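## Task

Place the cardboard box inside the drawer that stands open, then push that drawer fully closed. Whatever the drawer held beforehand must still be in it, every cabinet must stay roughly where it was, and the robot must not tip or be left leaning. The result has to hold by itself, not because the robot is still pressing or holding something.

## Robot and tools

ROBOT. A simulated Hello Robot Stretch 4 with a single arm. It has an omni-wheel base, a lift that slides up a mast, an arm that telescopes straight out, a wrist with yaw, pitch and roll joints, and a two-finger gripper. It stands about 1.6 m tall, and its base edge is no more than 0.23 m from the base origin. Cameras: head_camera, head_left_camera, head_right_camera (fisheye) and wrist_camera. A loose object may now and then get a short shove from outside.

FRAMES. Base frame: origin on the floor below the base centre, x ahead, y to the left, z up. hand_pose is reported in this frame and marks a fixed spot between the open fingertips; with all wrist joints at 0 its axes line up with the base frame. The printed hand position may be somewhat wrong. The odometry frame is the base frame as it was when the scene began.

execute_actions. Arguments: "actions", a list holding one action or nothing (empty just returns state and pictures), and "cameras", a list of camera names or "all" (omitted or null gives all, [] gives none; an unknown name rejects the call). An action holds "base", "joints" or both, plus optional "pace" and "contact_limits"; alternatively it holds only {"end_of_arm": "enable_torque"}, which re-powers any wrist or gripper motor that shut itself off. All motions in an action begin together and may finish at different times; no action runs past 15 s.
- "base": one command only, an offset measured from where the base last reported itself. {"translate_m": d} drives straight, forward positive, -2 to 2 m. {"strafe_m": d} slides sideways, left positive, -2 to 2 m. {"rotate_rad": d} spins in place, counter-clockwise seen from above positive, -3.2 to 3.2 rad.
- "joints": absolute targets, keyed by name: lift_m 0 to 1.2 (tolerance 0.004); arm_m 0 to 0.55 (0.004); wrist_yaw_rad -1.134 to 4.276 (0.02; 0 points forward, positive turns left, 3.14 is folded back, above 3.4 the arm may block it); wrist_pitch_rad -1.117 to 4.259 (0.05; 0 level, 1.57 pointing down); wrist_roll_rad -1.117 to 4.259 (0.02; 0 keeps the fingers level, positive turns clockwise as seen from behind); gripper_m -0.038 to 0.141 (0.004; fingertip gap, negative means the tips press together). A joint target outside its range is clipped and run, with a note; any other bad value or unknown key rejects the call and nothing moves.
- "pace": "slow", "default" (if omitted), "fast" or "max". Base top speeds are 0.1/0.3/0.4/0.6 m/s and 1/2/3/4 rad/s; with the lift above 0.2 they are reduced, down to 0.3 m/s and 1 rad/s at full height.
- "contact_limits": only {"arm_m": v}, v from 0 (gentlest) to 0.75 (firmest), default 0.5; the arm halts when pushing harder than that.
A joint or the base left out of an action may keep striving for its earlier target without the status showing it. If a call reports a stop, the remaining calls in that same reply are skipped. The robot keeps holding the last command while you think.

wait: "seconds" 0 to 10; nothing new is commanded and the same readings come back.
zoom_image: "camera" and "region" [x0, y0, x1, y1] in pixels of that camera's latest full image, origin top-left, at most 504 by 504. Image sizes: head_camera 420x560, the two fisheye cameras 420x672, wrist_camera 616x392.
finished_scene: "scene", the number of the scene being closed. Irreversible; the result tells whether the goal was met and gives the next task. The goal must already be met and stay so.

READINGS. base_status and joint_status: "done"; "off_target" (stopped short, may still push); "contact_stop_at_<key>" (hit something; that part goes slack, so a lift may sag under load and slack wheels may roll); "limit_stop_at_<name>", e.g. own_body (self-collision guard; move away from the body, and lift/arm may go slack) or tilt (leaning over 6 degrees; lift, arm and wheels go slack and ignore commands); "time_out"; "torque_fault" (a wrist/gripper motor went limp; send enable_torque). After such stops the old target is dropped. on_its_own lists things not commanded by this call; "held at" there is a target, not a position. lidar_m: 12 distances in m for 30-degree sectors, first straight ahead, going counter-clockwise (4th left, 7th back, 10th right); "-" means nothing seen or closer than 0.25 m; it covers roughly 0.15 m up to robot height and can miss glass or thin legs. wrist_depth_mm: a 7x7 grid of median depths, 100 to 2000 mm, read from top left. base_odometry counts wheel rotation, so slip looks like travel; heading is positive left, -3.142 to 3.142. If turned_by_wheels and turned_by_imu disagree by more than about 0.1 rad, the base likely bumped or slipped. base_tilt is in degrees, forward and right positive, with a fixed bias up to about 1.5. motor_effort is percent of maximum, positive toward larger joint values, peak in brackets; wheel efforts positive mean turning right. The "pictures" line gives the order of returned images.

GRIPPING. Command a gap smaller than the object to grasp it; a smaller value squeezes harder and pulls the object in. Neither the gripper reading nor "done" confirms a hold; a firm grip shows as a clear gripper_m effort change. If the fingertips catch on a surface beneath them, raise the lift. To unfold at scene start, send lift_m 0.4 with wrist_yaw_rad 0 together.

AVOID. Dropping things, slamming, hard hits and heavy pushing. Driving or turning with over 1 kg held and arm_m above 0.2, especially at fast paces, can tip the robot, as can sustained pushes with the gripper high or a high contact limit. Wrist torque faults (from pressing the gripper into things, or loads over about 2 kg level) are penalised. Tilting up (pitch below -0.2) while rolled (roll below -0.4 or above 4) invites self-collision stops. Shorter total robot motion is better.

Each tool is called after "Emit:" in YAML: its name, and indented under it one key for each argument.

## Session

Emit:
execute_actions:
  actions: []

Scene clock: 0.00 s.
base_odometry: x=+0.000 y=+0.000 heading=+0.000 (m, m, rad; odometry frame)
turned_by_wheels: +0.000 (rad since the last result)
turned_by_imu: +0.000 (rad since the last result)
base_tilt: forward=+0.4 right=+0.4 (deg)
lidar_m: 2.26 2.13 2.33 2.09 1.35 1.33 2.07 1.83 1.84 2.13 1.91 1.04
base_status: not commanded
joint_positions: lift_m=+0.178 arm_m=+0.002 wrist_yaw_rad=+3.106 wrist_pitch_rad=+0.010 wrist_roll_rad=+0.011 gripper_m=+0.057
joint_status: not commanded
motor_effort: lift_m=+18 arm_m=-1 wrist_yaw_rad=-1 wrist_pitch_rad=-6 wrist_roll_rad=-1 gripper_m=-4 wheel_0=+0 wheel_1=+0 wheel_2=+0 (%)
hand_pose: x=-0.1124 y=+0.0976 z=+0.3537 quat_wxyz=(+0.018, -0.005, +0.006, +1.000) (m; base frame)
wrist_depth_mm: - 142 - - - 1397 1138 / - 141 - - - 1336 1160 / - 120 163 - - 1336 1138 / - 130 195 - - 1336 1138 / 140 179 - - - 1366 1160 / 1308 1576 1397 1464 206 1281 1138 / 931 1025 842 960 931 842 878
pictures: head_camera, head_left_camera, head_right_camera, wrist_camera
Images, in order (width x height): head_camera 420x560, head_left_camera 420x672, head_right_camera 420x672, wrist_camera 616x392.

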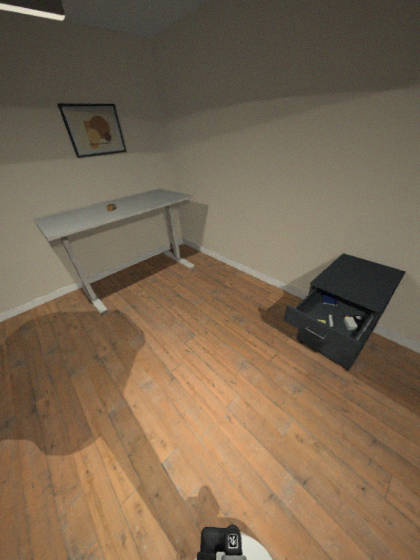

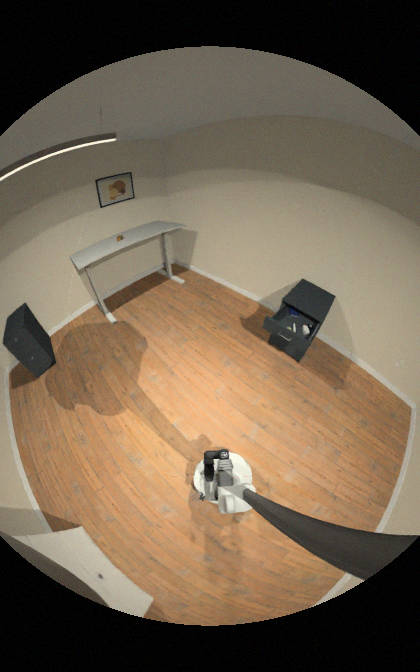

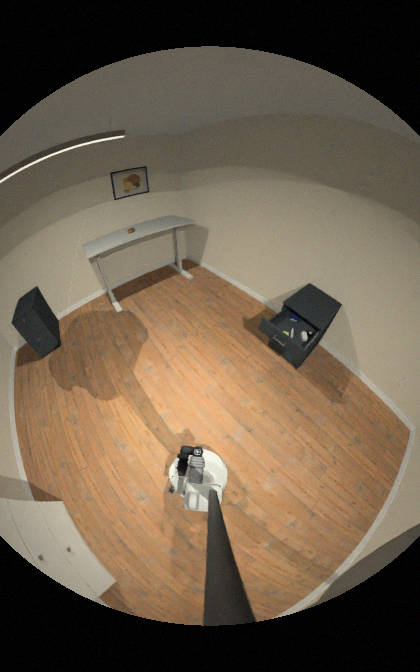

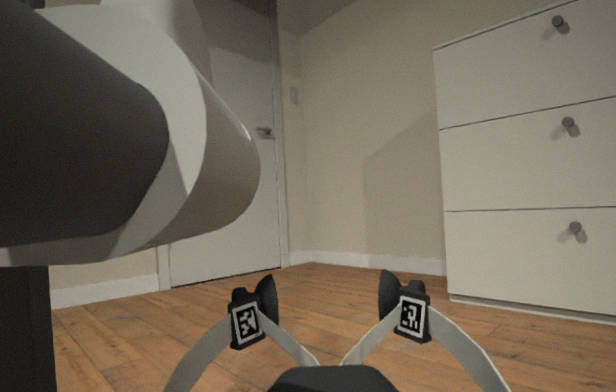

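Emit:
zoom_image:
  camera: "head_camera"
  region: [30, 170, 210, 320]

Emit:
zoom_image:
  camera: "head_camera"
  region: [270, 240, 420, 380]

Region (30, 170, 210, 320) of head_camera's 420x560 image, scaled by 2.800, with more detail than that image has.

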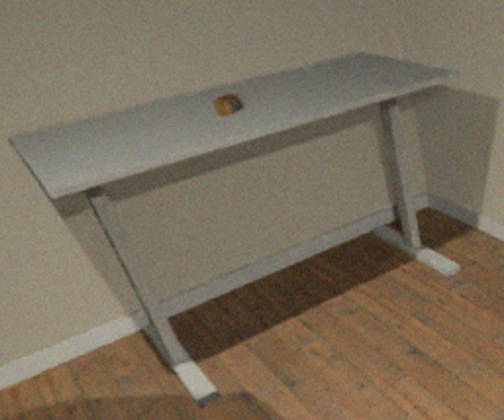

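Region (270, 240, 420, 380) of head_camera's 420x560 image, scaled by 3.360, with more detail than that image has; it fills the top 470 rows of this view, and the rest is white.

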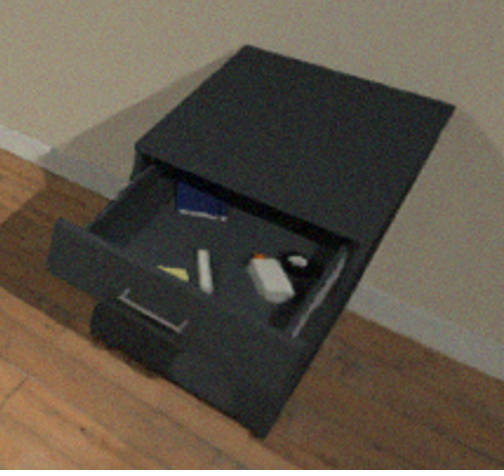

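Emit:
execute_actions:
  actions:
    - {"base":{"rotate_rad":0.27},"pace":"fast"}
  cameras: []

Emit:
execute_actions:
  actions:
    - {"base":{"translate_m":1.6},"joints":{"lift_m":0.9,"wrist_yaw_rad":0,"gripper_m":0.13},"pace":"max"}
  cameras: []

Emit:
execute_actions:
  actions:
    - {"base":{"rotate_rad":0.45},"pace":"fast"}
  cameras: ["head_camera","wrist_camera"]

Scene clock: 25.83 s.
base_odometry: x=+0.000 y=+0.000 heading=+0.270 (m, m, rad; odometry frame)
turned_by_wheels: +0.270 (rad since the last result)
turned_by_imu: +0.267 (rad since the last result)
base_tilt: forward=+0.4 right=+0.3 (deg)
lidar_m: 2.20 2.14 2.33 1.38 1.32 1.43 1.88 1.83 1.88 1.97 1.03 1.06
base_status: done
joint_positions: lift_m=+0.178 arm_m=+0.002 wrist_yaw_rad=+3.106 wrist_pitch_rad=+0.010 wrist_roll_rad=+0.011 gripper_m=+0.057
joint_status: not commanded
motor_effort: lift_m=+19(18) arm_m=-1(0) wrist_yaw_rad=-1(1) wrist_pitch_rad=-6(6) wrist_roll_rad=-1(1) gripper_m=-3(2) wheel_0=+1(6) wheel_1=+2(8) wheel_2=+2(6) (%)
hand_pose: x=-0.1124 y=+0.0976 z=+0.3537 quat_wxyz=(+0.018, -0.005, +0.006, +1.000) (m; base frame)
wrist_depth_mm: - 141 - - - 1983 1205 / - 141 - - - - 1229 / - 120 164 - - - 1205 / - 130 195 - - - 1255 / 140 179 1983 - - 1983 1708 / 1308 1618 1397 1499 206 1366 1205 / 931 1042 842 946 917 842 878
pictures: none
No camera images: the call's "cameras" was empty. Leave "cameras" out to get every camera's image.

Scene clock: 30.07 s.
base_odometry: x=+1.542 y=+0.428 heading=+0.270 (m, m, rad; odometry frame)
turned_by_wheels: +0.000 (rad since the last result)
turned_by_imu: -0.004 (rad since the last result)
base_tilt: forward=+0.4 right=+0.4 (deg)
lidar_m: 0.73 0.71 0.76 1.69 2.57 2.34 3.35 1.06 0.94 1.21 1.15 0.99
base_status: done
joint_positions: lift_m=+0.900 arm_m=+0.002 wrist_yaw_rad=+0.000 wrist_pitch_rad=+0.010 wrist_roll_rad=+0.011 gripper_m=+0.130
joint_status: all done
motor_effort: lift_m=+21(25) arm_m=+0(1) wrist_yaw_rad=-1(9) wrist_pitch_rad=-7(6) wrist_roll_rad=-1(1) gripper_m=-3(1) wheel_0=-2(8) wheel_1=-2(7) wheel_2=-1(15) (%)
hand_pose: x=+0.4613 y=-0.0874 z=+1.0751 quat_wxyz=(+1.000, +0.006, +0.005, +0.000) (m; base frame)
wrist_depth_mm: 1138 1255 1366 1576 1499 1118 917 / 1138 1229 1366 1537 1499 1138 917 / 1138 1255 1366 1499 1537 1138 931 / 1118 1229 1336 1537 1537 1138 931 / 1118 1205 1336 1397 1397 1118 931 / 699 699 216 723 741 202 931 / 477 500 1336 162 1430 1138 946
pictures: none
No camera images: the call's "cameras" was empty. Leave "cameras" out to get every camera's image.

Scene clock: 31.33 s.
base_odometry: x=+1.542 y=+0.428 heading=+0.720 (m, m, rad; odometry frame)
turned_by_wheels: +0.450 (rad since the last result)
turned_by_imu: +0.444 (rad since the last result)
base_tilt: forward=+0.4 right=+0.3 (deg)
lidar_m: 0.71 0.74 1.67 2.57 2.33 3.39 3.27 0.95 1.22 1.17 1.06 0.75
base_status: done
joint_positions: lift_m=+0.900 arm_m=+0.002 wrist_yaw_rad=+0.000 wrist_pitch_rad=+0.010 wrist_roll_rad=+0.011 gripper_m=+0.130
joint_status: not commanded
motor_effort: lift_m=+20(21) arm_m=-1(1) wrist_yaw_rad=-2(0) wrist_pitch_rad=-6(6) wrist_roll_rad=-1(1) gripper_m=+0(0) wheel_0=-2(4) wheel_1=-2(10) wheel_2=-1(7) (%)
hand_pose: x=+0.4612 y=-0.0874 z=+1.0751 quat_wxyz=(+1.000, +0.006, +0.005, +0.000) (m; base frame)
wrist_depth_mm: 1308 1336 1308 1308 1281 1336 1308 / 1308 1308 1308 1281 1308 1308 1308 / 1308 1308 1308 1308 1308 1308 1308 / 1281 1308 1308 1308 1308 1308 1308 / 1308 1308 1308 1308 1281 1160 1060 / 723 691 215 647 621 204 554 / 504 488 508 162 492 1281 1078
pictures: head_camera, wrist_camera
Images, in order (width x height): head_camera 420x560, wrist_camera 616x392.

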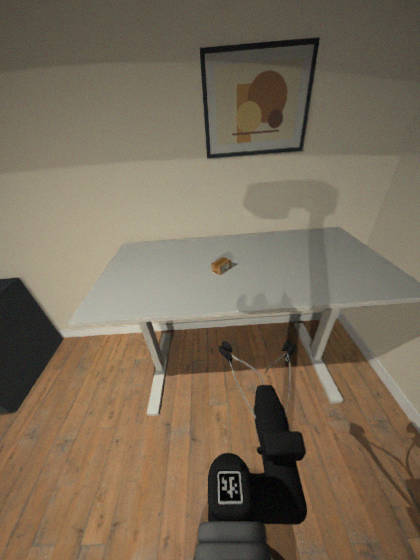

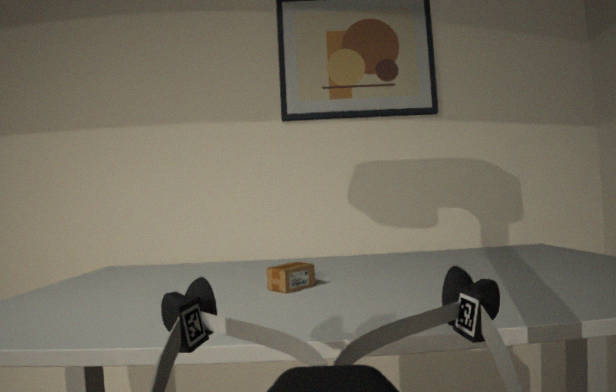

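Emit:
execute_actions:
  actions:
    - {"joints":{"lift_m":1.2,"wrist_pitch_rad":1.57},"base":{"strafe_m":0.05},"pace":"fast"}
  cameras: []

Emit:
execute_actions:
  actions:
    - {"joints":{"arm_m":0.3},"base":{"translate_m":0.4},"pace":"fast"}
  cameras: ["head_camera","wrist_camera"]

Scene clock: 51.73 s.
base_odometry: x=+1.509 y=+0.465 heading=+0.720 (m, m, rad; odometry frame)
turned_by_wheels: +0.000 (rad since the last result)
turned_by_imu: +0.000 (rad since the last result)
base_tilt: forward=+0.4 right=+0.4 (deg)
lidar_m: 0.70 0.72 1.64 2.52 2.29 2.82 3.32 0.98 1.23 1.21 1.06 0.75
base_status: done
joint_positions: lift_m=+1.198 arm_m=+0.002 wrist_yaw_rad=+0.000 wrist_pitch_rad=+1.570 wrist_roll_rad=+0.011 gripper_m=+0.130
joint_status: all done
joint sent to its limit — the command would take lift_m past its upper limit, so that joint was sent only as far as its limit.
motor_effort: lift_m=+22(24) arm_m=-1(1) wrist_yaw_rad=+2(0) wrist_pitch_rad=+0(5) wrist_roll_rad=-1(1) gripper_m=-1(1) wheel_0=+1(10) wheel_1=-1(9) wheel_2=-1(1) (%)
hand_pose: x=+0.1730 y=-0.0874 z=+1.0881 quat_wxyz=(+0.707, +0.004, +0.707, -0.004) (m; base frame)
wrist_depth_mm: 1397 1397 1366 1336 1336 1308 1308 / 1397 1397 1366 1336 1336 1308 1281 / 1397 1397 1366 1336 1336 1308 1308 / 1366 1366 1336 1336 1308 1308 1281 / 1366 1366 1336 1098 1308 1308 1281 / 1366 1336 214 1098 1308 204 1281 / 1366 1336 1336 162 1308 1308 1281
pictures: none
No camera images: the call's "cameras" was empty. Leave "cameras" out to get every camera's image.

Scene clock: 54.53 s.
base_odometry: x=+1.810 y=+0.729 heading=+0.720 (m, m, rad; odometry frame)
turned_by_wheels: +0.000 (rad since the last result)
turned_by_imu: -0.001 (rad since the last result)
base_tilt: forward=+0.5 right=+0.4 (deg)
lidar_m: 0.30 0.32 0.43 1.51 2.52 2.82 3.76 1.38 1.28 1.20 0.47 0.32
base_status: done
joint_positions: lift_m=+1.198 arm_m=+0.299 wrist_yaw_rad=+0.000 wrist_pitch_rad=+1.570 wrist_roll_rad=+0.011 gripper_m=+0.130
joint_status: all done
motor_effort: lift_m=+22(22) arm_m=+5(6) wrist_yaw_rad=+1(0) wrist_pitch_rad=+2(1) wrist_roll_rad=-1(1) gripper_m=+0(1) wheel_0=+0(5) wheel_1=+1(3) wheel_2=+1(9) (%)
hand_pose: x=+0.4703 y=-0.0874 z=+1.0881 quat_wxyz=(+0.707, +0.004, +0.707, -0.004) (m; base frame)
wrist_depth_mm: 379 375 370 366 364 359 355 / 379 375 370 315 362 357 353 / 377 373 368 364 359 357 353 / 375 370 366 364 359 355 349 / 375 368 364 362 357 353 349 / 373 370 213 359 355 204 349 / 370 366 362 163 353 351 347
pictures: head_camera, wrist_camera
Images, in order (width x height): head_camera 420x560, wrist_camera 616x392.

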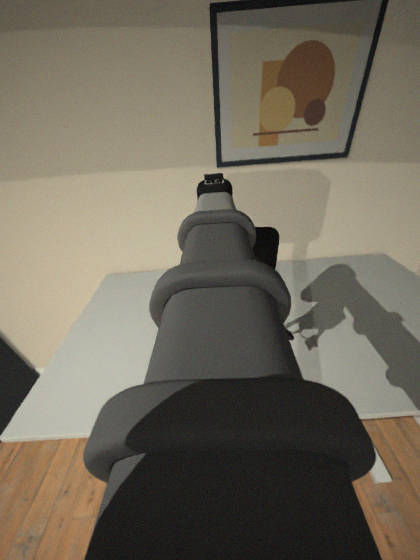

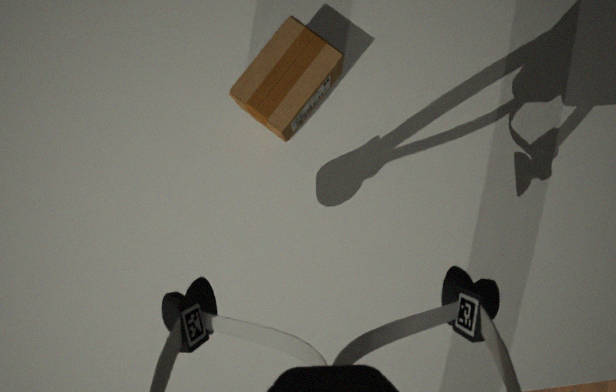

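Emit:
execute_actions:
  actions:
    - {"joints":{"arm_m":0.467,"wrist_roll_rad":0.67,"lift_m":1.16},"base":{"strafe_m":0.04}}
  cameras: ["wrist_camera"]

Scene clock: 70.90 s.
base_odometry: x=+1.783 y=+0.759 heading=+0.720 (m, m, rad; odometry frame)
turned_by_wheels: +0.000 (rad since the last result)
turned_by_imu: +0.000 (rad since the last result)
base_tilt: forward=+0.4 right=+0.4 (deg)
lidar_m: 0.30 0.31 0.43 1.48 2.48 2.75 3.73 1.37 1.31 1.24 0.47 0.32
base_status: done
joint_positions: lift_m=+1.160 arm_m=+0.466 wrist_yaw_rad=+0.000 wrist_pitch_rad=+1.570 wrist_roll_rad=+0.670 gripper_m=+0.130
joint_status: all done
motor_effort: lift_m=+13(20) arm_m=+5(5) wrist_yaw_rad=+1(1) wrist_pitch_rad=+2(0) wrist_roll_rad=-1(4) gripper_m=+0(0) wheel_0=+1(7) wheel_1=+1(8) wheel_2=-1(1) (%)
hand_pose: x=+0.6373 y=-0.0874 z=+1.0501 quat_wxyz=(+0.668, +0.232, +0.668, -0.232) (m; base frame)
wrist_depth_mm: 340 338 330 327 324 320 317 / 338 334 330 325 322 319 315 / 338 334 329 325 322 319 315 / 338 332 327 324 320 317 314 / 334 330 325 272 317 315 312 / 332 330 213 272 317 204 310 / 332 329 324 162 317 312 310
pictures: wrist_camera
Images, in order (width x height): wrist_camera 616x392.

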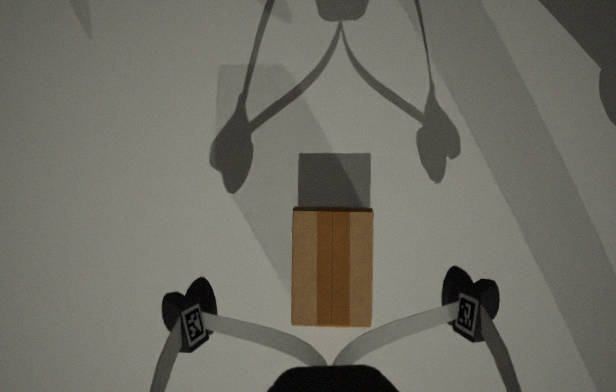

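Emit:
execute_actions:
  actions:
    - {"joints":{"lift_m":1.112,"wrist_roll_rad":0.71,"gripper_m":0.09}}
  cameras: ["wrist_camera"]

Emit:
execute_actions:
  actions:
    - {"joints":{"gripper_m":0.025}}
  cameras: ["wrist_camera"]

Emit:
execute_actions:
  actions:
    - {"joints":{"lift_m":1.19}}
  cameras: ["wrist_camera"]

Scene clock: 81.67 s.
base_odometry: x=+1.783 y=+0.759 heading=+0.720 (m, m, rad; odometry frame)
turned_by_wheels: +0.000 (rad since the last result)
turned_by_imu: +0.000 (rad since the last result)
base_tilt: forward=+0.5 right=+0.4 (deg)
lidar_m: 0.30 0.32 0.41 1.46 2.50 2.76 3.72 1.36 1.31 1.24 0.48 0.32
base_status: not commanded
joint_positions: lift_m=+1.112 arm_m=+0.466 wrist_yaw_rad=+0.000 wrist_pitch_rad=+1.570 wrist_roll_rad=+0.710 gripper_m=+0.090
joint_status: all done
motor_effort: lift_m=+13(15) arm_m=+5(5) wrist_yaw_rad=+1(0) wrist_pitch_rad=+1(0) wrist_roll_rad=+0(1) gripper_m=-1(4) wheel_0=+0(0) wheel_1=+1(1) wheel_2=-1(1) (%)
hand_pose: x=+0.6373 y=-0.0874 z=+1.0021 quat_wxyz=(+0.663, +0.246, +0.663, -0.246) (m; base frame)
wrist_depth_mm: 290 286 282 279 276 272 271 / 289 285 281 277 274 271 268 / 287 282 279 277 273 271 267 / 285 282 279 276 272 270 266 / 285 282 278 224 271 268 266 / 283 281 213 224 211 266 264 / 281 279 274 223 268 265 264
pictures: wrist_camera
Images, in order (width x height): wrist_camera 616x392.

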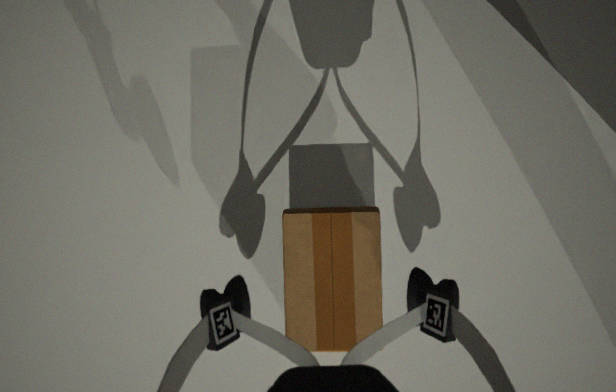

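Scene clock: 83.13 s.
base_odometry: x=+1.783 y=+0.759 heading=+0.720 (m, m, rad; odometry frame)
turned_by_wheels: +0.000 (rad since the last result)
turned_by_imu: +0.000 (rad since the last result)
base_tilt: forward=+0.4 right=+0.4 (deg)
lidar_m: 0.29 0.31 0.43 1.46 2.49 2.77 3.73 1.39 1.32 1.24 0.47 0.33
base_status: not commanded
joint_positions: lift_m=+1.112 arm_m=+0.466 wrist_yaw_rad=+0.000 wrist_pitch_rad=+1.570 wrist_roll_rad=+0.710 gripper_m=+0.026
joint_status: all done
motor_effort: lift_m=+14(13) arm_m=+5(4) wrist_yaw_rad=-2(0) wrist_pitch_rad=+0(0) wrist_roll_rad=+1(0) gripper_m=-21(21) wheel_0=+0(0) wheel_1=+1(1) wheel_2=-1(1) (%)
hand_pose: x=+0.6372 y=-0.0874 z=+1.0021 quat_wxyz=(+0.663, +0.246, +0.663, -0.246) (m; base frame)
wrist_depth_mm: 289 285 282 278 276 272 268 / 287 285 281 277 273 271 267 / 286 283 279 276 273 270 267 / 285 282 278 276 271 268 266 / 285 281 277 218 270 267 265 / 283 279 277 216 206 266 264 / 283 278 274 216 267 211 264
pictures: wrist_camera
Images, in order (width x height): wrist_camera 616x392.

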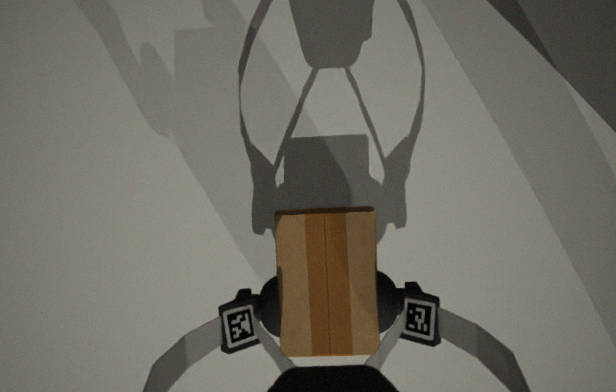

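Scene clock: 84.43 s.
base_odometry: x=+1.783 y=+0.759 heading=+0.720 (m, m, rad; odometry frame)
turned_by_wheels: +0.000 (rad since the last result)
turned_by_imu: +0.000 (rad since the last result)
base_tilt: forward=+0.4 right=+0.4 (deg)
lidar_m: 0.31 0.32 0.44 1.46 2.48 2.76 3.76 1.35 1.31 1.23 0.46 0.33
base_status: not commanded
joint_positions: lift_m=+1.190 arm_m=+0.466 wrist_yaw_rad=+0.000 wrist_pitch_rad=+1.570 wrist_roll_rad=+0.710 gripper_m=+0.026
joint_status: all done
motor_effort: lift_m=+23(23) arm_m=+5(5) wrist_yaw_rad=+0(1) wrist_pitch_rad=+1(0) wrist_roll_rad=+0(0) gripper_m=-21(19) wheel_0=+1(1) wheel_1=+1(1) wheel_2=-1(1) (%)
hand_pose: x=+0.6372 y=-0.0874 z=+1.0793 quat_wxyz=(+0.663, +0.246, +0.663, -0.246) (m; base frame)
wrist_depth_mm: 370 366 362 357 353 347 345 / 370 364 362 355 351 347 345 / 368 364 357 353 351 347 343 / 366 359 357 353 349 343 342 / 364 359 355 218 345 343 340 / 364 357 355 216 206 342 340 / 362 359 351 216 343 249 338
pictures: wrist_camera
Images, in order (width x height): wrist_camera 616x392.

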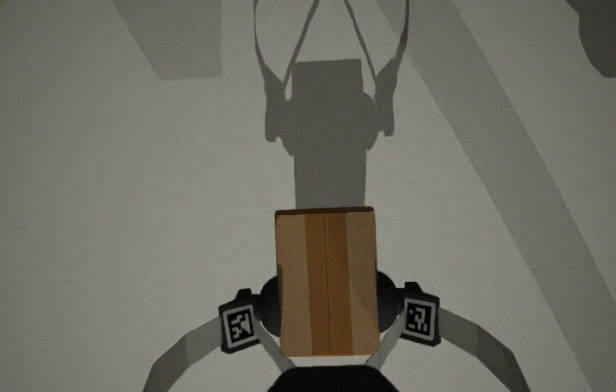

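Emit:
execute_actions:
  actions:
    - {"joints":{"arm_m":0.05,"wrist_roll_rad":0},"base":{"translate_m":-1.34},"pace":"fast"}
  cameras: []

Emit:
execute_actions:
  actions:
    - {"joints":{"lift_m":0.9},"base":{"rotate_rad":-1.57},"pace":"fast"}
  cameras: ["head_camera","head_right_camera","wrist_camera"]

Scene clock: 107.23 s.
base_odometry: x=+0.776 y=-0.124 heading=+0.719 (m, m, rad; odometry frame)
turned_by_wheels: +0.000 (rad since the last result)
turned_by_imu: +0.003 (rad since the last result)
base_tilt: forward=+0.4 right=+0.4 (deg)
lidar_m: 1.65 1.70 2.36 1.97 2.03 2.43 2.30 1.92 0.38 0.40 1.34 1.76
base_status: done
joint_positions: lift_m=+1.190 arm_m=+0.051 wrist_yaw_rad=+0.000 wrist_pitch_rad=+1.570 wrist_roll_rad=+0.000 gripper_m=+0.026
joint_status: all done
motor_effort: lift_m=+22(23) arm_m=-5(7) wrist_yaw_rad=+2(1) wrist_pitch_rad=+0(1) wrist_roll_rad=-1(5) gripper_m=-23(21) wheel_0=-1(6) wheel_1=-2(5) wheel_2=-2(9) (%)
hand_pose: x=+0.2219 y=-0.0874 z=+1.0794 quat_wxyz=(+0.707, +0.000, +0.707, +0.000) (m; base frame)
wrist_depth_mm: 1397 1397 1366 1336 1308 1308 1281 / 1366 1366 1366 1366 1308 1308 1281 / 1366 1366 1336 1336 1336 1308 1281 / 1366 1366 1336 1336 1308 1281 1308 / 1336 1336 1336 218 1281 1281 1281 / 1366 1336 1118 216 205 1281 866 / 1336 1336 1308 216 1281 410 759
pictures: none
No camera images: the call's "cameras" was empty. Leave "cameras" out to get every camera's image.

Scene clock: 110.03 s.
base_odometry: x=+0.776 y=-0.124 heading=-0.851 (m, m, rad; odometry frame)
turned_by_wheels: -1.570 (rad since the last result)
turned_by_imu: -1.548 (rad since the last result)
base_tilt: forward=+0.4 right=+0.4 (deg)
lidar_m: 0.40 1.35 1.74 1.65 1.71 2.38 1.97 2.06 2.43 2.26 1.92 0.42
base_status: done
joint_positions: lift_m=+0.900 arm_m=+0.051 wrist_yaw_rad=+0.000 wrist_pitch_rad=+1.570 wrist_roll_rad=+0.000 gripper_m=+0.026
joint_status: all done
motor_effort: lift_m=+14(20) arm_m=-5(4) wrist_yaw_rad=+0(1) wrist_pitch_rad=-1(0) wrist_roll_rad=-1(1) gripper_m=-21(21) wheel_0=+1(5) wheel_1=+1(3) wheel_2=+0(4) (%)
hand_pose: x=+0.2220 y=-0.0874 z=+0.7900 quat_wxyz=(+0.707, +0.000, +0.707, +0.000) (m; base frame)
wrist_depth_mm: 1078 1078 1060 504 500 473 1008 / 1078 1060 455 424 442 466 1008 / 1060 1042 1042 1042 1008 1008 991 / 1060 1060 1042 1025 1008 1008 991 / 1060 1042 1042 218 1008 991 991 / 1060 1025 820 216 205 991 991 / 1060 1042 798 216 1008 569 991
pictures: head_camera, head_right_camera, wrist_camera
Images, in order (width x height): head_camera 420x560, head_right_camera 420x672, wrist_camera 616x392.

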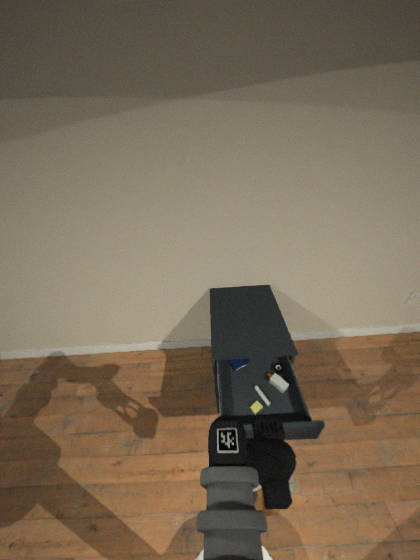

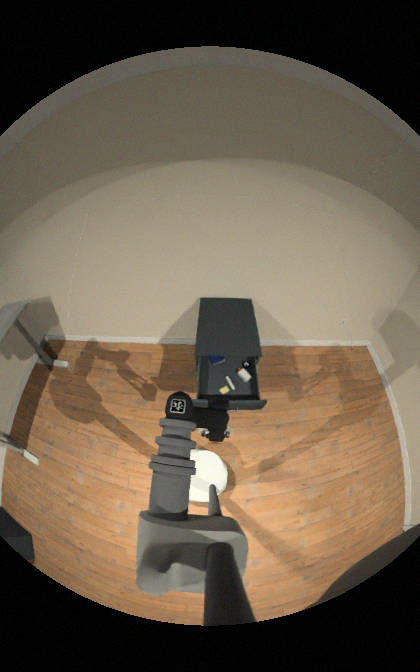

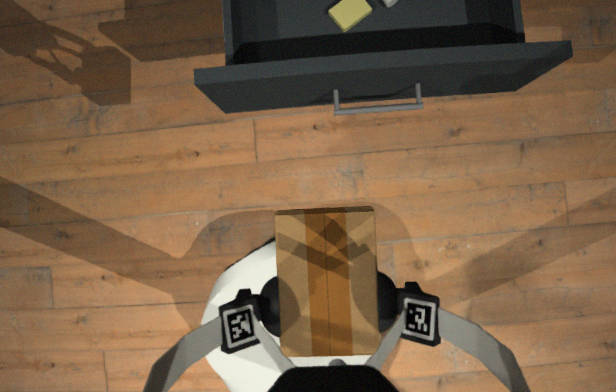

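Drawer floor ≈0.53, front top ≈0.66. Look inside.

Emit:
execute_actions:
  actions:
    - {"joints":{"arm_m":0.24},"pace":"fast"}
  cameras: ["wrist_camera"]

Scene clock: 117.07 s.
base_odometry: x=+0.776 y=-0.124 heading=-0.851 (m, m, rad; odometry frame)
turned_by_wheels: +0.000 (rad since the last result)
turned_by_imu: +0.000 (rad since the last result)
base_tilt: forward=+0.4 right=+0.4 (deg)
lidar_m: 0.41 1.33 1.74 1.65 1.69 2.38 1.95 2.02 2.44 2.27 1.92 0.41
base_status: not commanded
joint_positions: lift_m=+0.900 arm_m=+0.239 wrist_yaw_rad=+0.000 wrist_pitch_rad=+1.570 wrist_roll_rad=+0.000 gripper_m=+0.026
joint_status: all done
motor_effort: lift_m=+15(14) arm_m=+5(6) wrist_yaw_rad=+0(1) wrist_pitch_rad=+1(1) wrist_roll_rad=-2(1) gripper_m=-21(23) wheel_0=+1(1) wheel_1=+1(1) wheel_2=+0(1) (%)
hand_pose: x=+0.4103 y=-0.0874 z=+0.7900 quat_wxyz=(+0.707, +0.000, +0.707, +0.000) (m; base frame)
wrist_depth_mm: 1078 1060 504 500 496 469 1025 / 1078 1060 1042 496 492 462 1008 / 1078 1042 1042 496 488 488 991 / 1060 1060 1042 496 488 484 991 / 1060 1042 1025 217 382 991 991 / 1042 1042 1025 216 204 991 976 / 1042 1025 809 216 991 569 976
pictures: wrist_camera
Images, in order (width x height): wrist_camera 616x392.

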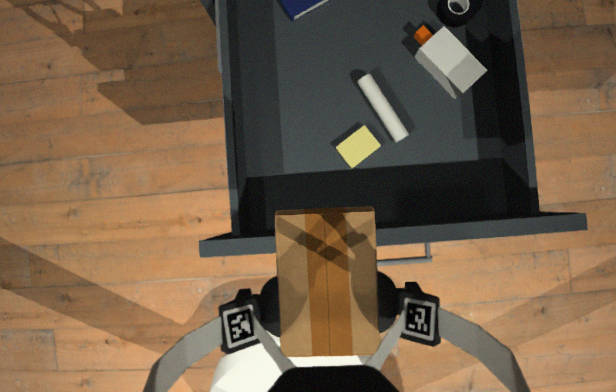

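Emit:
execute_actions:
  actions:
    - {"joints":{"arm_m":0.395,"wrist_roll_rad":1.55,"lift_m":0.86},"base":{"strafe_m":0.04}}
  cameras: ["wrist_camera","head_right_camera"]

Scene clock: 138.23 s.
base_odometry: x=+0.806 y=-0.098 heading=-0.851 (m, m, rad; odometry frame)
turned_by_wheels: +0.000 (rad since the last result)
turned_by_imu: +0.000 (rad since the last result)
base_tilt: forward=+0.4 right=+0.4 (deg)
lidar_m: 0.41 1.33 1.71 1.61 1.67 2.28 1.97 2.04 2.47 2.31 1.90 0.40
base_status: done
joint_positions: lift_m=+0.860 arm_m=+0.394 wrist_yaw_rad=+0.000 wrist_pitch_rad=+1.570 wrist_roll_rad=+1.550 gripper_m=+0.026
joint_status: all done
motor_effort: lift_m=+14(14) arm_m=+5(6) wrist_yaw_rad=-2(0) wrist_pitch_rad=+1(1) wrist_roll_rad=+0(5) gripper_m=-21(20) wheel_0=+0(7) wheel_1=+2(10) wheel_2=-1(2) (%)
hand_pose: x=+0.5653 y=-0.0874 z=+0.7501 quat_wxyz=(+0.506, +0.495, +0.505, -0.494) (m; base frame)
wrist_depth_mm: 345 342 442 452 436 960 960 / 343 340 445 455 449 960 946 / 343 338 462 452 452 960 960 / 342 338 459 455 449 778 741 / 338 338 455 218 445 750 732 / 340 336 410 216 205 741 732 / 336 334 991 216 960 248 946
pictures: head_right_camera, wrist_camera
Images, in order (width x height): head_right_camera 420x672, wrist_camera 616x392.

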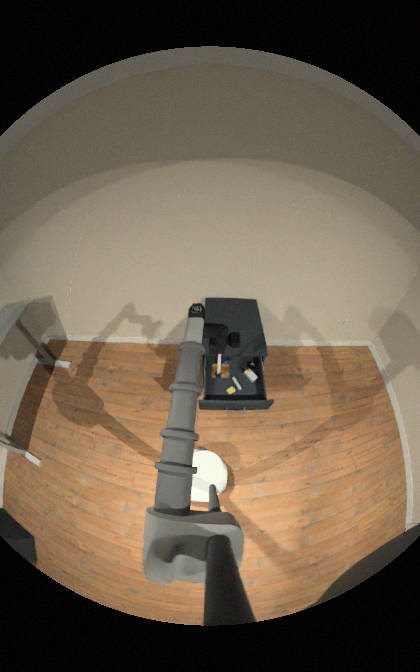

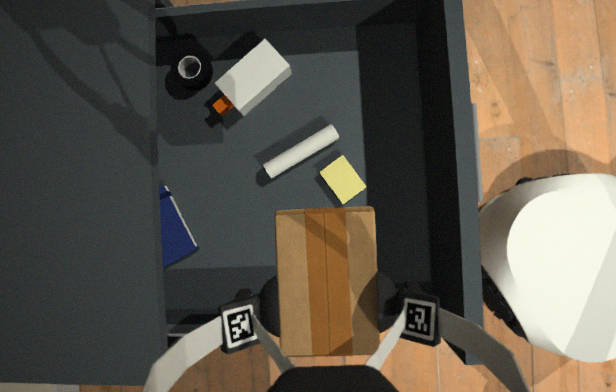

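Emit:
execute_actions:
  actions:
    - {"joints":{"lift_m":0.74},"base":{"strafe_m":0.013}}
  cameras: ["wrist_camera"]

Scene clock: 150.97 s.
base_odometry: x=+0.815 y=-0.089 heading=-0.850 (m, m, rad; odometry frame)
turned_by_wheels: +0.000 (rad since the last result)
turned_by_imu: +0.001 (rad since the last result)
base_tilt: forward=+0.4 right=+0.4 (deg)
lidar_m: 0.40 1.34 1.70 1.60 1.64 2.26 1.98 2.04 2.50 2.32 1.92 0.42
base_status: done
joint_positions: lift_m=+0.740 arm_m=+0.394 wrist_yaw_rad=+0.000 wrist_pitch_rad=+1.570 wrist_roll_rad=+1.550 gripper_m=+0.026
joint_status: all done
motor_effort: lift_m=+14(13) arm_m=+5(5) wrist_yaw_rad=+1(1) wrist_pitch_rad=+0(1) wrist_roll_rad=+1(1) gripper_m=-20(22) wheel_0=+1(8) wheel_1=+2(11) wheel_2=-1(0) (%)
hand_pose: x=+0.5653 y=-0.0874 z=+0.6301 quat_wxyz=(+0.506, +0.495, +0.505, -0.494) (m; base frame)
wrist_depth_mm: 219 343 310 336 332 265 831 / 217 343 338 336 330 272 831 / 217 342 338 332 329 278 842 / 216 340 336 332 327 285 621 / 216 329 336 219 325 290 219 / 215 338 332 217 205 268 218 / 214 285 272 216 266 196 218
pictures: wrist_camera
Images, in order (width x height): wrist_camera 616x392.

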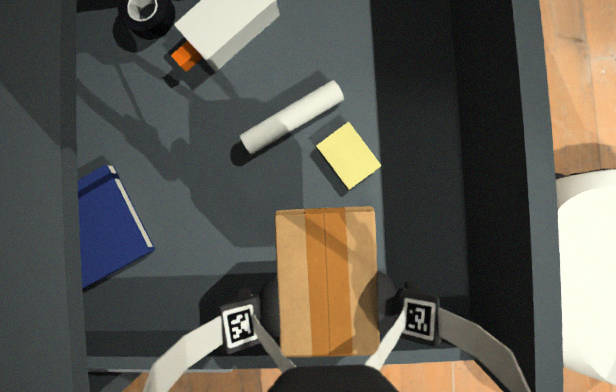

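Emit:
execute_actions:
  actions:
    - {"joints":{"lift_m":0.683}}
  cameras: []

Emit:
execute_actions:
  actions:
    - {"joints":{"gripper_m":0.085}}
  cameras: ["wrist_camera"]

Emit:
execute_actions:
  actions:
    - {"joints":{"lift_m":0.82},"pace":"fast"}
  cameras: ["wrist_camera"]

Scene clock: 165.07 s.
base_odometry: x=+0.815 y=-0.089 heading=-0.850 (m, m, rad; odometry frame)
turned_by_wheels: +0.000 (rad since the last result)
turned_by_imu: +0.000 (rad since the last result)
base_tilt: forward=+0.4 right=+0.4 (deg)
lidar_m: 0.41 1.32 1.68 1.57 1.66 2.29 1.97 2.03 2.48 2.31 1.91 0.42
base_status: not commanded
joint_positions: lift_m=+0.683 arm_m=+0.394 wrist_yaw_rad=+0.000 wrist_pitch_rad=+1.570 wrist_roll_rad=+1.550 gripper_m=+0.026
joint_status: all done
motor_effort: lift_m=+14(14) arm_m=+5(5) wrist_yaw_rad=+0(0) wrist_pitch_rad=+1(0) wrist_roll_rad=+1(1) gripper_m=-20(21) wheel_0=+0(1) wheel_1=+2(3) wheel_2=-1(1) (%)
hand_pose: x=+0.5653 y=-0.0874 z=+0.5731 quat_wxyz=(+0.506, +0.495, +0.505, -0.494) (m; base frame)
wrist_depth_mm: 287 286 279 277 274 265 190 / 286 283 279 263 273 270 194 / 286 283 279 276 272 268 197 / 273 282 278 274 271 268 200 / 271 279 278 218 270 267 202 / 282 281 276 217 205 266 204 / 272 263 231 217 225 189 204
pictures: none
No camera images: the call's "cameras" was empty. Leave "cameras" out to get every camera's image.

Scene clock: 166.47 s.
base_odometry: x=+0.815 y=-0.089 heading=-0.850 (m, m, rad; odometry frame)
turned_by_wheels: +0.000 (rad since the last result)
turned_by_imu: +0.000 (rad since the last result)
base_tilt: forward=+0.4 right=+0.4 (deg)
lidar_m: 0.42 1.34 1.70 1.60 1.65 2.26 1.97 2.03 2.48 2.32 1.90 0.42
base_status: not commanded
joint_positions: lift_m=+0.683 arm_m=+0.394 wrist_yaw_rad=+0.000 wrist_pitch_rad=+1.570 wrist_roll_rad=+1.550 gripper_m=+0.085
joint_status: all done
motor_effort: lift_m=+14(14) arm_m=+5(4) wrist_yaw_rad=+2(0) wrist_pitch_rad=+0(0) wrist_roll_rad=+1(0) gripper_m=+1(21) wheel_0=+1(0) wheel_1=+2(3) wheel_2=-1(1) (%)
hand_pose: x=+0.5653 y=-0.0874 z=+0.5731 quat_wxyz=(+0.506, +0.495, +0.505, -0.494) (m; base frame)
wrist_depth_mm: 289 283 281 278 274 266 190 / 286 283 281 276 273 271 193 / 287 282 278 276 272 270 197 / 273 281 279 274 272 268 200 / 272 279 277 224 270 267 202 / 282 279 216 223 221 250 204 / 272 270 240 222 241 223 205
pictures: wrist_camera
Images, in order (width x height): wrist_camera 616x392.

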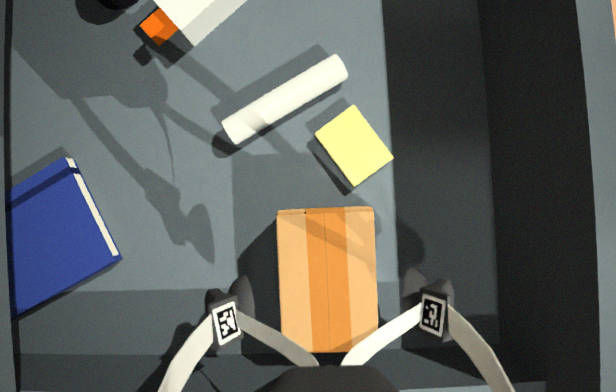

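Scene clock: 167.80 s.
base_odometry: x=+0.815 y=-0.089 heading=-0.850 (m, m, rad; odometry frame)
turned_by_wheels: +0.000 (rad since the last result)
turned_by_imu: +0.000 (rad since the last result)
base_tilt: forward=+0.4 right=+0.4 (deg)
lidar_m: 0.41 1.33 1.70 1.59 1.66 2.26 1.98 2.03 2.48 2.33 1.92 0.43
base_status: not commanded
joint_positions: lift_m=+0.820 arm_m=+0.394 wrist_yaw_rad=+0.000 wrist_pitch_rad=+1.570 wrist_roll_rad=+1.550 gripper_m=+0.085
joint_status: all done
motor_effort: lift_m=+22(27) arm_m=+5(5) wrist_yaw_rad=-1(1) wrist_pitch_rad=+1(0) wrist_roll_rad=+1(0) gripper_m=+0(2) wheel_0=+1(1) wheel_1=+3(2) wheel_2=-1(1) (%)
hand_pose: x=+0.5653 y=-0.0874 z=+0.7094 quat_wxyz=(+0.506, +0.495, +0.505, -0.494) (m; base frame)
wrist_depth_mm: 301 307 418 418 410 349 917 / 301 304 421 415 410 357 917 / 300 303 418 410 410 362 904 / 298 298 418 413 407 342 707 / 298 296 415 362 407 347 699 / 297 296 216 362 345 297 699 / 294 294 931 931 917 904 820
pictures: wrist_camera
Images, in order (width x height): wrist_camera 616x392.

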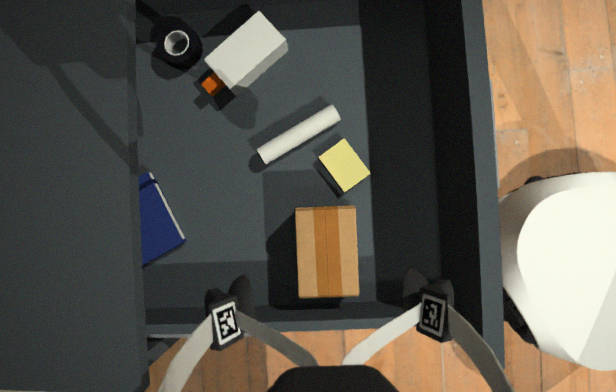

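Emit:
execute_actions:
  actions:
    - {"joints":{"arm_m":0,"wrist_roll_rad":0,"gripper_m":0.0},"base":{"strafe_m":-0.1},"pace":"fast"}
  cameras: []

Emit:
execute_actions:
  actions:
    - {"joints":{"wrist_pitch_rad":0,"lift_m":0.445},"base":{"translate_m":-0.13}}
  cameras: ["wrist_camera","head_camera"]

Scene clock: 181.27 s.
base_odometry: x=+0.740 y=-0.155 heading=-0.851 (m, m, rad; odometry frame)
turned_by_wheels: +0.000 (rad since the last result)
turned_by_imu: +0.000 (rad since the last result)
base_tilt: forward=+0.4 right=+0.4 (deg)
lidar_m: 0.40 1.33 1.77 1.69 1.75 2.44 1.94 2.02 2.39 2.22 1.90 0.41
base_status: done
joint_positions: lift_m=+0.820 arm_m=+0.003 wrist_yaw_rad=+0.000 wrist_pitch_rad=+1.570 wrist_roll_rad=+0.000 gripper_m=+0.000
joint_status: all done
joint sent to its limit — the command would take arm_m past its lower limit, so that joint was sent only as far as its limit.
motor_effort: lift_m=+22(22) arm_m=-6(6) wrist_yaw_rad=+2(0) wrist_pitch_rad=-1(0) wrist_roll_rad=-2(6) gripper_m=-6(2) wheel_0=-2(9) wheel_1=+1(9) wheel_2=-1(2) (%)
hand_pose: x=+0.1737 y=-0.0874 z=+0.7094 quat_wxyz=(+0.707, +0.000, +0.707, +0.000) (m; base frame)
wrist_depth_mm: 991 976 377 382 402 931 917 / 991 976 960 946 931 931 917 / 991 976 960 960 931 931 917 / 976 960 960 946 931 917 904 / 976 960 759 723 931 917 904 / 960 960 723 202 212 917 904 / 960 946 723 424 715 904 904
pictures: none
No camera images: the call's "cameras" was empty. Leave "cameras" out to get every camera's image.

Scene clock: 183.80 s.
base_odometry: x=+0.654 y=-0.058 heading=-0.851 (m, m, rad; odometry frame)
turned_by_wheels: +0.000 (rad since the last result)
turned_by_imu: +0.000 (rad since the last result)
base_tilt: forward=+0.4 right=+0.4 (deg)
lidar_m: 0.53 1.46 1.78 1.70 2.17 2.44 1.83 1.89 2.39 2.23 2.11 0.53
base_status: done
joint_positions: lift_m=+0.445 arm_m=+0.003 wrist_yaw_rad=+0.000 wrist_pitch_rad=+0.002 wrist_roll_rad=+0.000 gripper_m=+0.000
joint_status: all done
motor_effort: lift_m=+13(20) arm_m=-5(5) wrist_yaw_rad=+0(1) wrist_pitch_rad=-6(10) wrist_roll_rad=-2(1) gripper_m=-5(5) wheel_0=-2(5) wheel_1=-2(6) wheel_2=-2(8) (%)
hand_pose: x=+0.4620 y=-0.0874 z=+0.6229 quat_wxyz=(+1.000, +0.000, +0.001, +0.000) (m; base frame)
wrist_depth_mm: 1229 1255 1255 1229 1229 1229 1229 / 1229 1229 1205 1229 1205 1229 1229 / 1205 1205 1229 1229 1229 1229 1229 / 1229 1205 1205 1229 1205 1205 1229 / 1205 1205 750 788 621 1205 1205 / 1205 317 317 202 212 314 312 / 1205 317 315 235 282 312 312
pictures: head_camera, wrist_camera
Images, in order (width x height): head_camera 420x560, wrist_camera 616x392.

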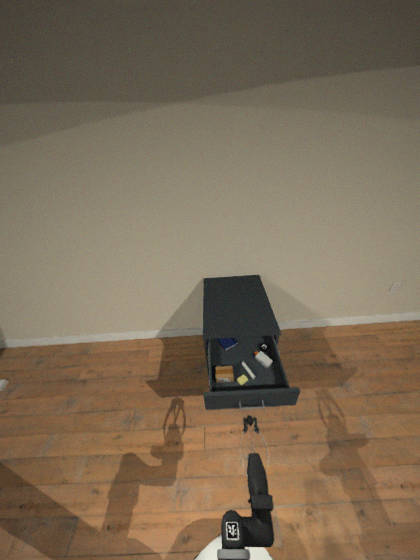

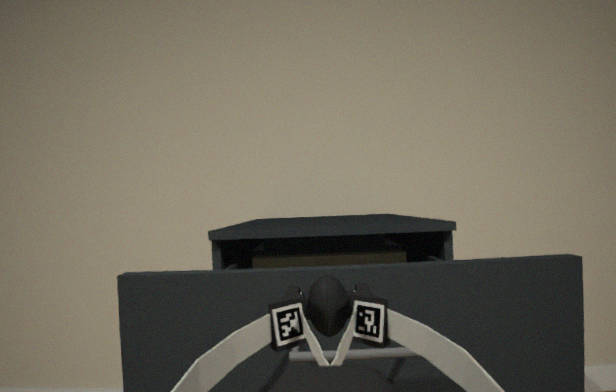

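Emit:
execute_actions:
  actions:
    - {"joints":{"lift_m":0.415,"arm_m":0.04}}
  cameras: ["wrist_camera"]

Emit:
execute_actions:
  actions:
    - {"joints":{"arm_m":0.4},"pace":"slow","contact_limits":{"arm_m":0.3}}
  cameras: ["wrist_camera","head_camera"]

Scene clock: 195.53 s.
base_odometry: x=+0.654 y=-0.058 heading=-0.851 (m, m, rad; odometry frame)
turned_by_wheels: +0.000 (rad since the last result)
turned_by_imu: +0.000 (rad since the last result)
base_tilt: forward=+0.4 right=+0.4 (deg)
lidar_m: 0.53 1.47 1.79 1.69 2.17 2.45 1.82 1.88 2.38 2.23 2.12 0.58
base_status: not commanded
joint_positions: lift_m=+0.415 arm_m=+0.039 wrist_yaw_rad=+0.000 wrist_pitch_rad=+0.002 wrist_roll_rad=+0.000 gripper_m=+0.000
joint_status: all done
motor_effort: lift_m=+14(15) arm_m=+5(5) wrist_yaw_rad=+0(1) wrist_pitch_rad=-6(7) wrist_roll_rad=-1(2) gripper_m=-5(6) wheel_0=-2(2) wheel_1=-2(2) wheel_2=-2(2) (%)
hand_pose: x=+0.4985 y=-0.0874 z=+0.5929 quat_wxyz=(+1.000, +0.000, +0.001, +0.000) (m; base frame)
wrist_depth_mm: 1182 1205 1205 1205 1205 1205 1182 / 1205 1205 1205 1182 1182 1182 1205 / 1182 1182 1182 1182 1182 1182 1182 / 1182 1182 1182 1182 1182 1182 1160 / 1160 283 281 281 279 278 278 / 1160 281 279 202 212 278 277 / 1160 279 279 231 277 276 277
pictures: wrist_camera
Images, in order (width x height): wrist_camera 616x392.

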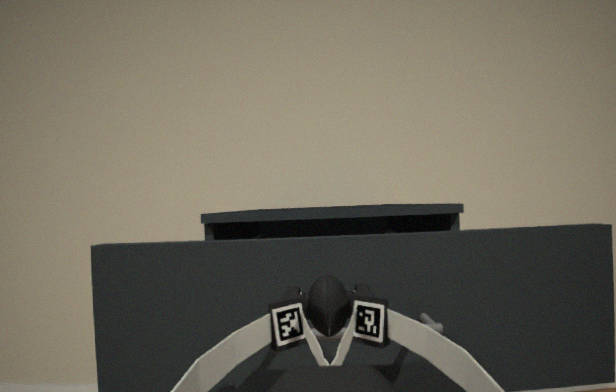

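Scene clock: 200.40 s.
base_odometry: x=+0.654 y=-0.057 heading=-0.851 (m, m, rad; odometry frame)
turned_by_wheels: +0.000 (rad since the last result)
turned_by_imu: +0.000 (rad since the last result)
base_tilt: forward=+0.4 right=+0.4 (deg)
lidar_m: 0.84 1.46 1.78 1.69 2.17 2.45 1.82 1.89 2.38 2.24 2.11 0.89
base_status: not commanded
joint_positions: lift_m=+0.415 arm_m=+0.398 wrist_yaw_rad=-0.008 wrist_pitch_rad=+0.001 wrist_roll_rad=+0.000 gripper_m=+0.000
joint_status: all done
on_its_own: wrist_yaw_rad is at rest, and its effort (+22) is outside its rest range (-13 to +13)
motor_effort: lift_m=+14(13) arm_m=+10(13) wrist_yaw_rad=+22(25) wrist_pitch_rad=-3(7) wrist_roll_rad=-1(2) gripper_m=-2(8) wheel_0=+2(2) wheel_1=+1(2) wheel_2=-10(10) (%)
contact_limits: arm_m 0.3
hand_pose: x=+0.8569 y=-0.0896 z=+0.5932 quat_wxyz=(+1.000, +0.000, +0.001, -0.004) (m; base frame)
wrist_depth_mm: 820 831 820 831 831 831 831 / 831 820 820 820 831 820 820 / 820 820 820 820 820 820 831 / 809 809 820 809 809 820 809 / 229 229 230 231 231 231 232 / 229 229 229 203 191 230 230 / 228 228 229 197 199 229 230
pictures: head_camera, wrist_camera
Images, in order (width x height): head_camera 420x560, wrist_camera 616x392.

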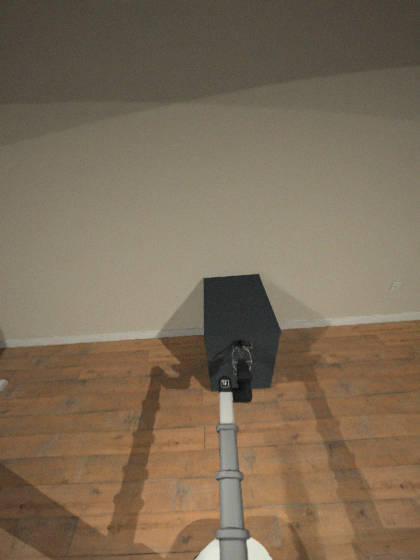

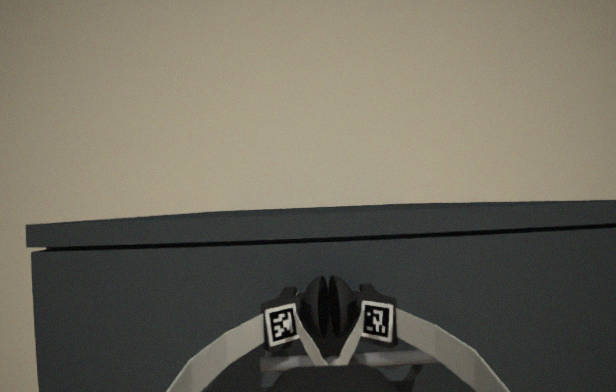

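Emit:
execute_actions:
  actions:
    - {"joints":{"arm_m":0.3},"pace":"fast"}
  cameras: ["wrist_camera"]

Emit:
finished_scene:
  scene: 1

Scene clock: 207.00 s.
base_odometry: x=+0.654 y=-0.058 heading=-0.850 (m, m, rad; odometry frame)
turned_by_wheels: +0.001 (rad since the last result)
turned_by_imu: +0.001 (rad since the last result)
base_tilt: forward=+0.4 right=+0.4 (deg)
lidar_m: 0.84 1.46 1.78 1.68 2.19 2.43 1.83 1.87 2.37 2.22 2.10 0.88
base_status: not commanded
joint_positions: lift_m=+0.415 arm_m=+0.301 wrist_yaw_rad=+0.000 wrist_pitch_rad=+0.002 wrist_roll_rad=+0.000 gripper_m=+0.000
joint_status: all done
motor_effort: lift_m=+14(14) arm_m=-5(7) wrist_yaw_rad=-1(23) wrist_pitch_rad=-7(6) wrist_roll_rad=-2(2) gripper_m=-6(8) wheel_0=+0(2) wheel_1=+1(1) wheel_2=+0(10) (%)
hand_pose: x=+0.7603 y=-0.0875 z=+0.5929 quat_wxyz=(+1.000, +0.000, +0.001, +0.000) (m; base frame)
wrist_depth_mm: 917 917 931 931 917 917 931 / 931 917 917 917 917 917 917 / 904 917 917 917 917 917 917 / 917 917 917 917 917 917 904 / 904 327 327 327 327 327 327 / 904 327 327 202 211 325 325 / 904 325 324 254 324 324 324
pictures: wrist_camera
Images, in order (width x height): wrist_camera 616x392.

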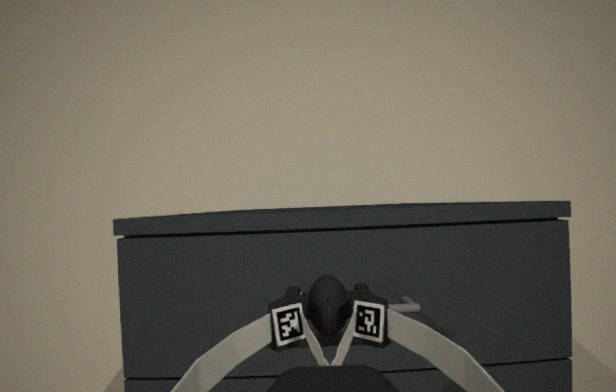

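The scene is finished: the task was done.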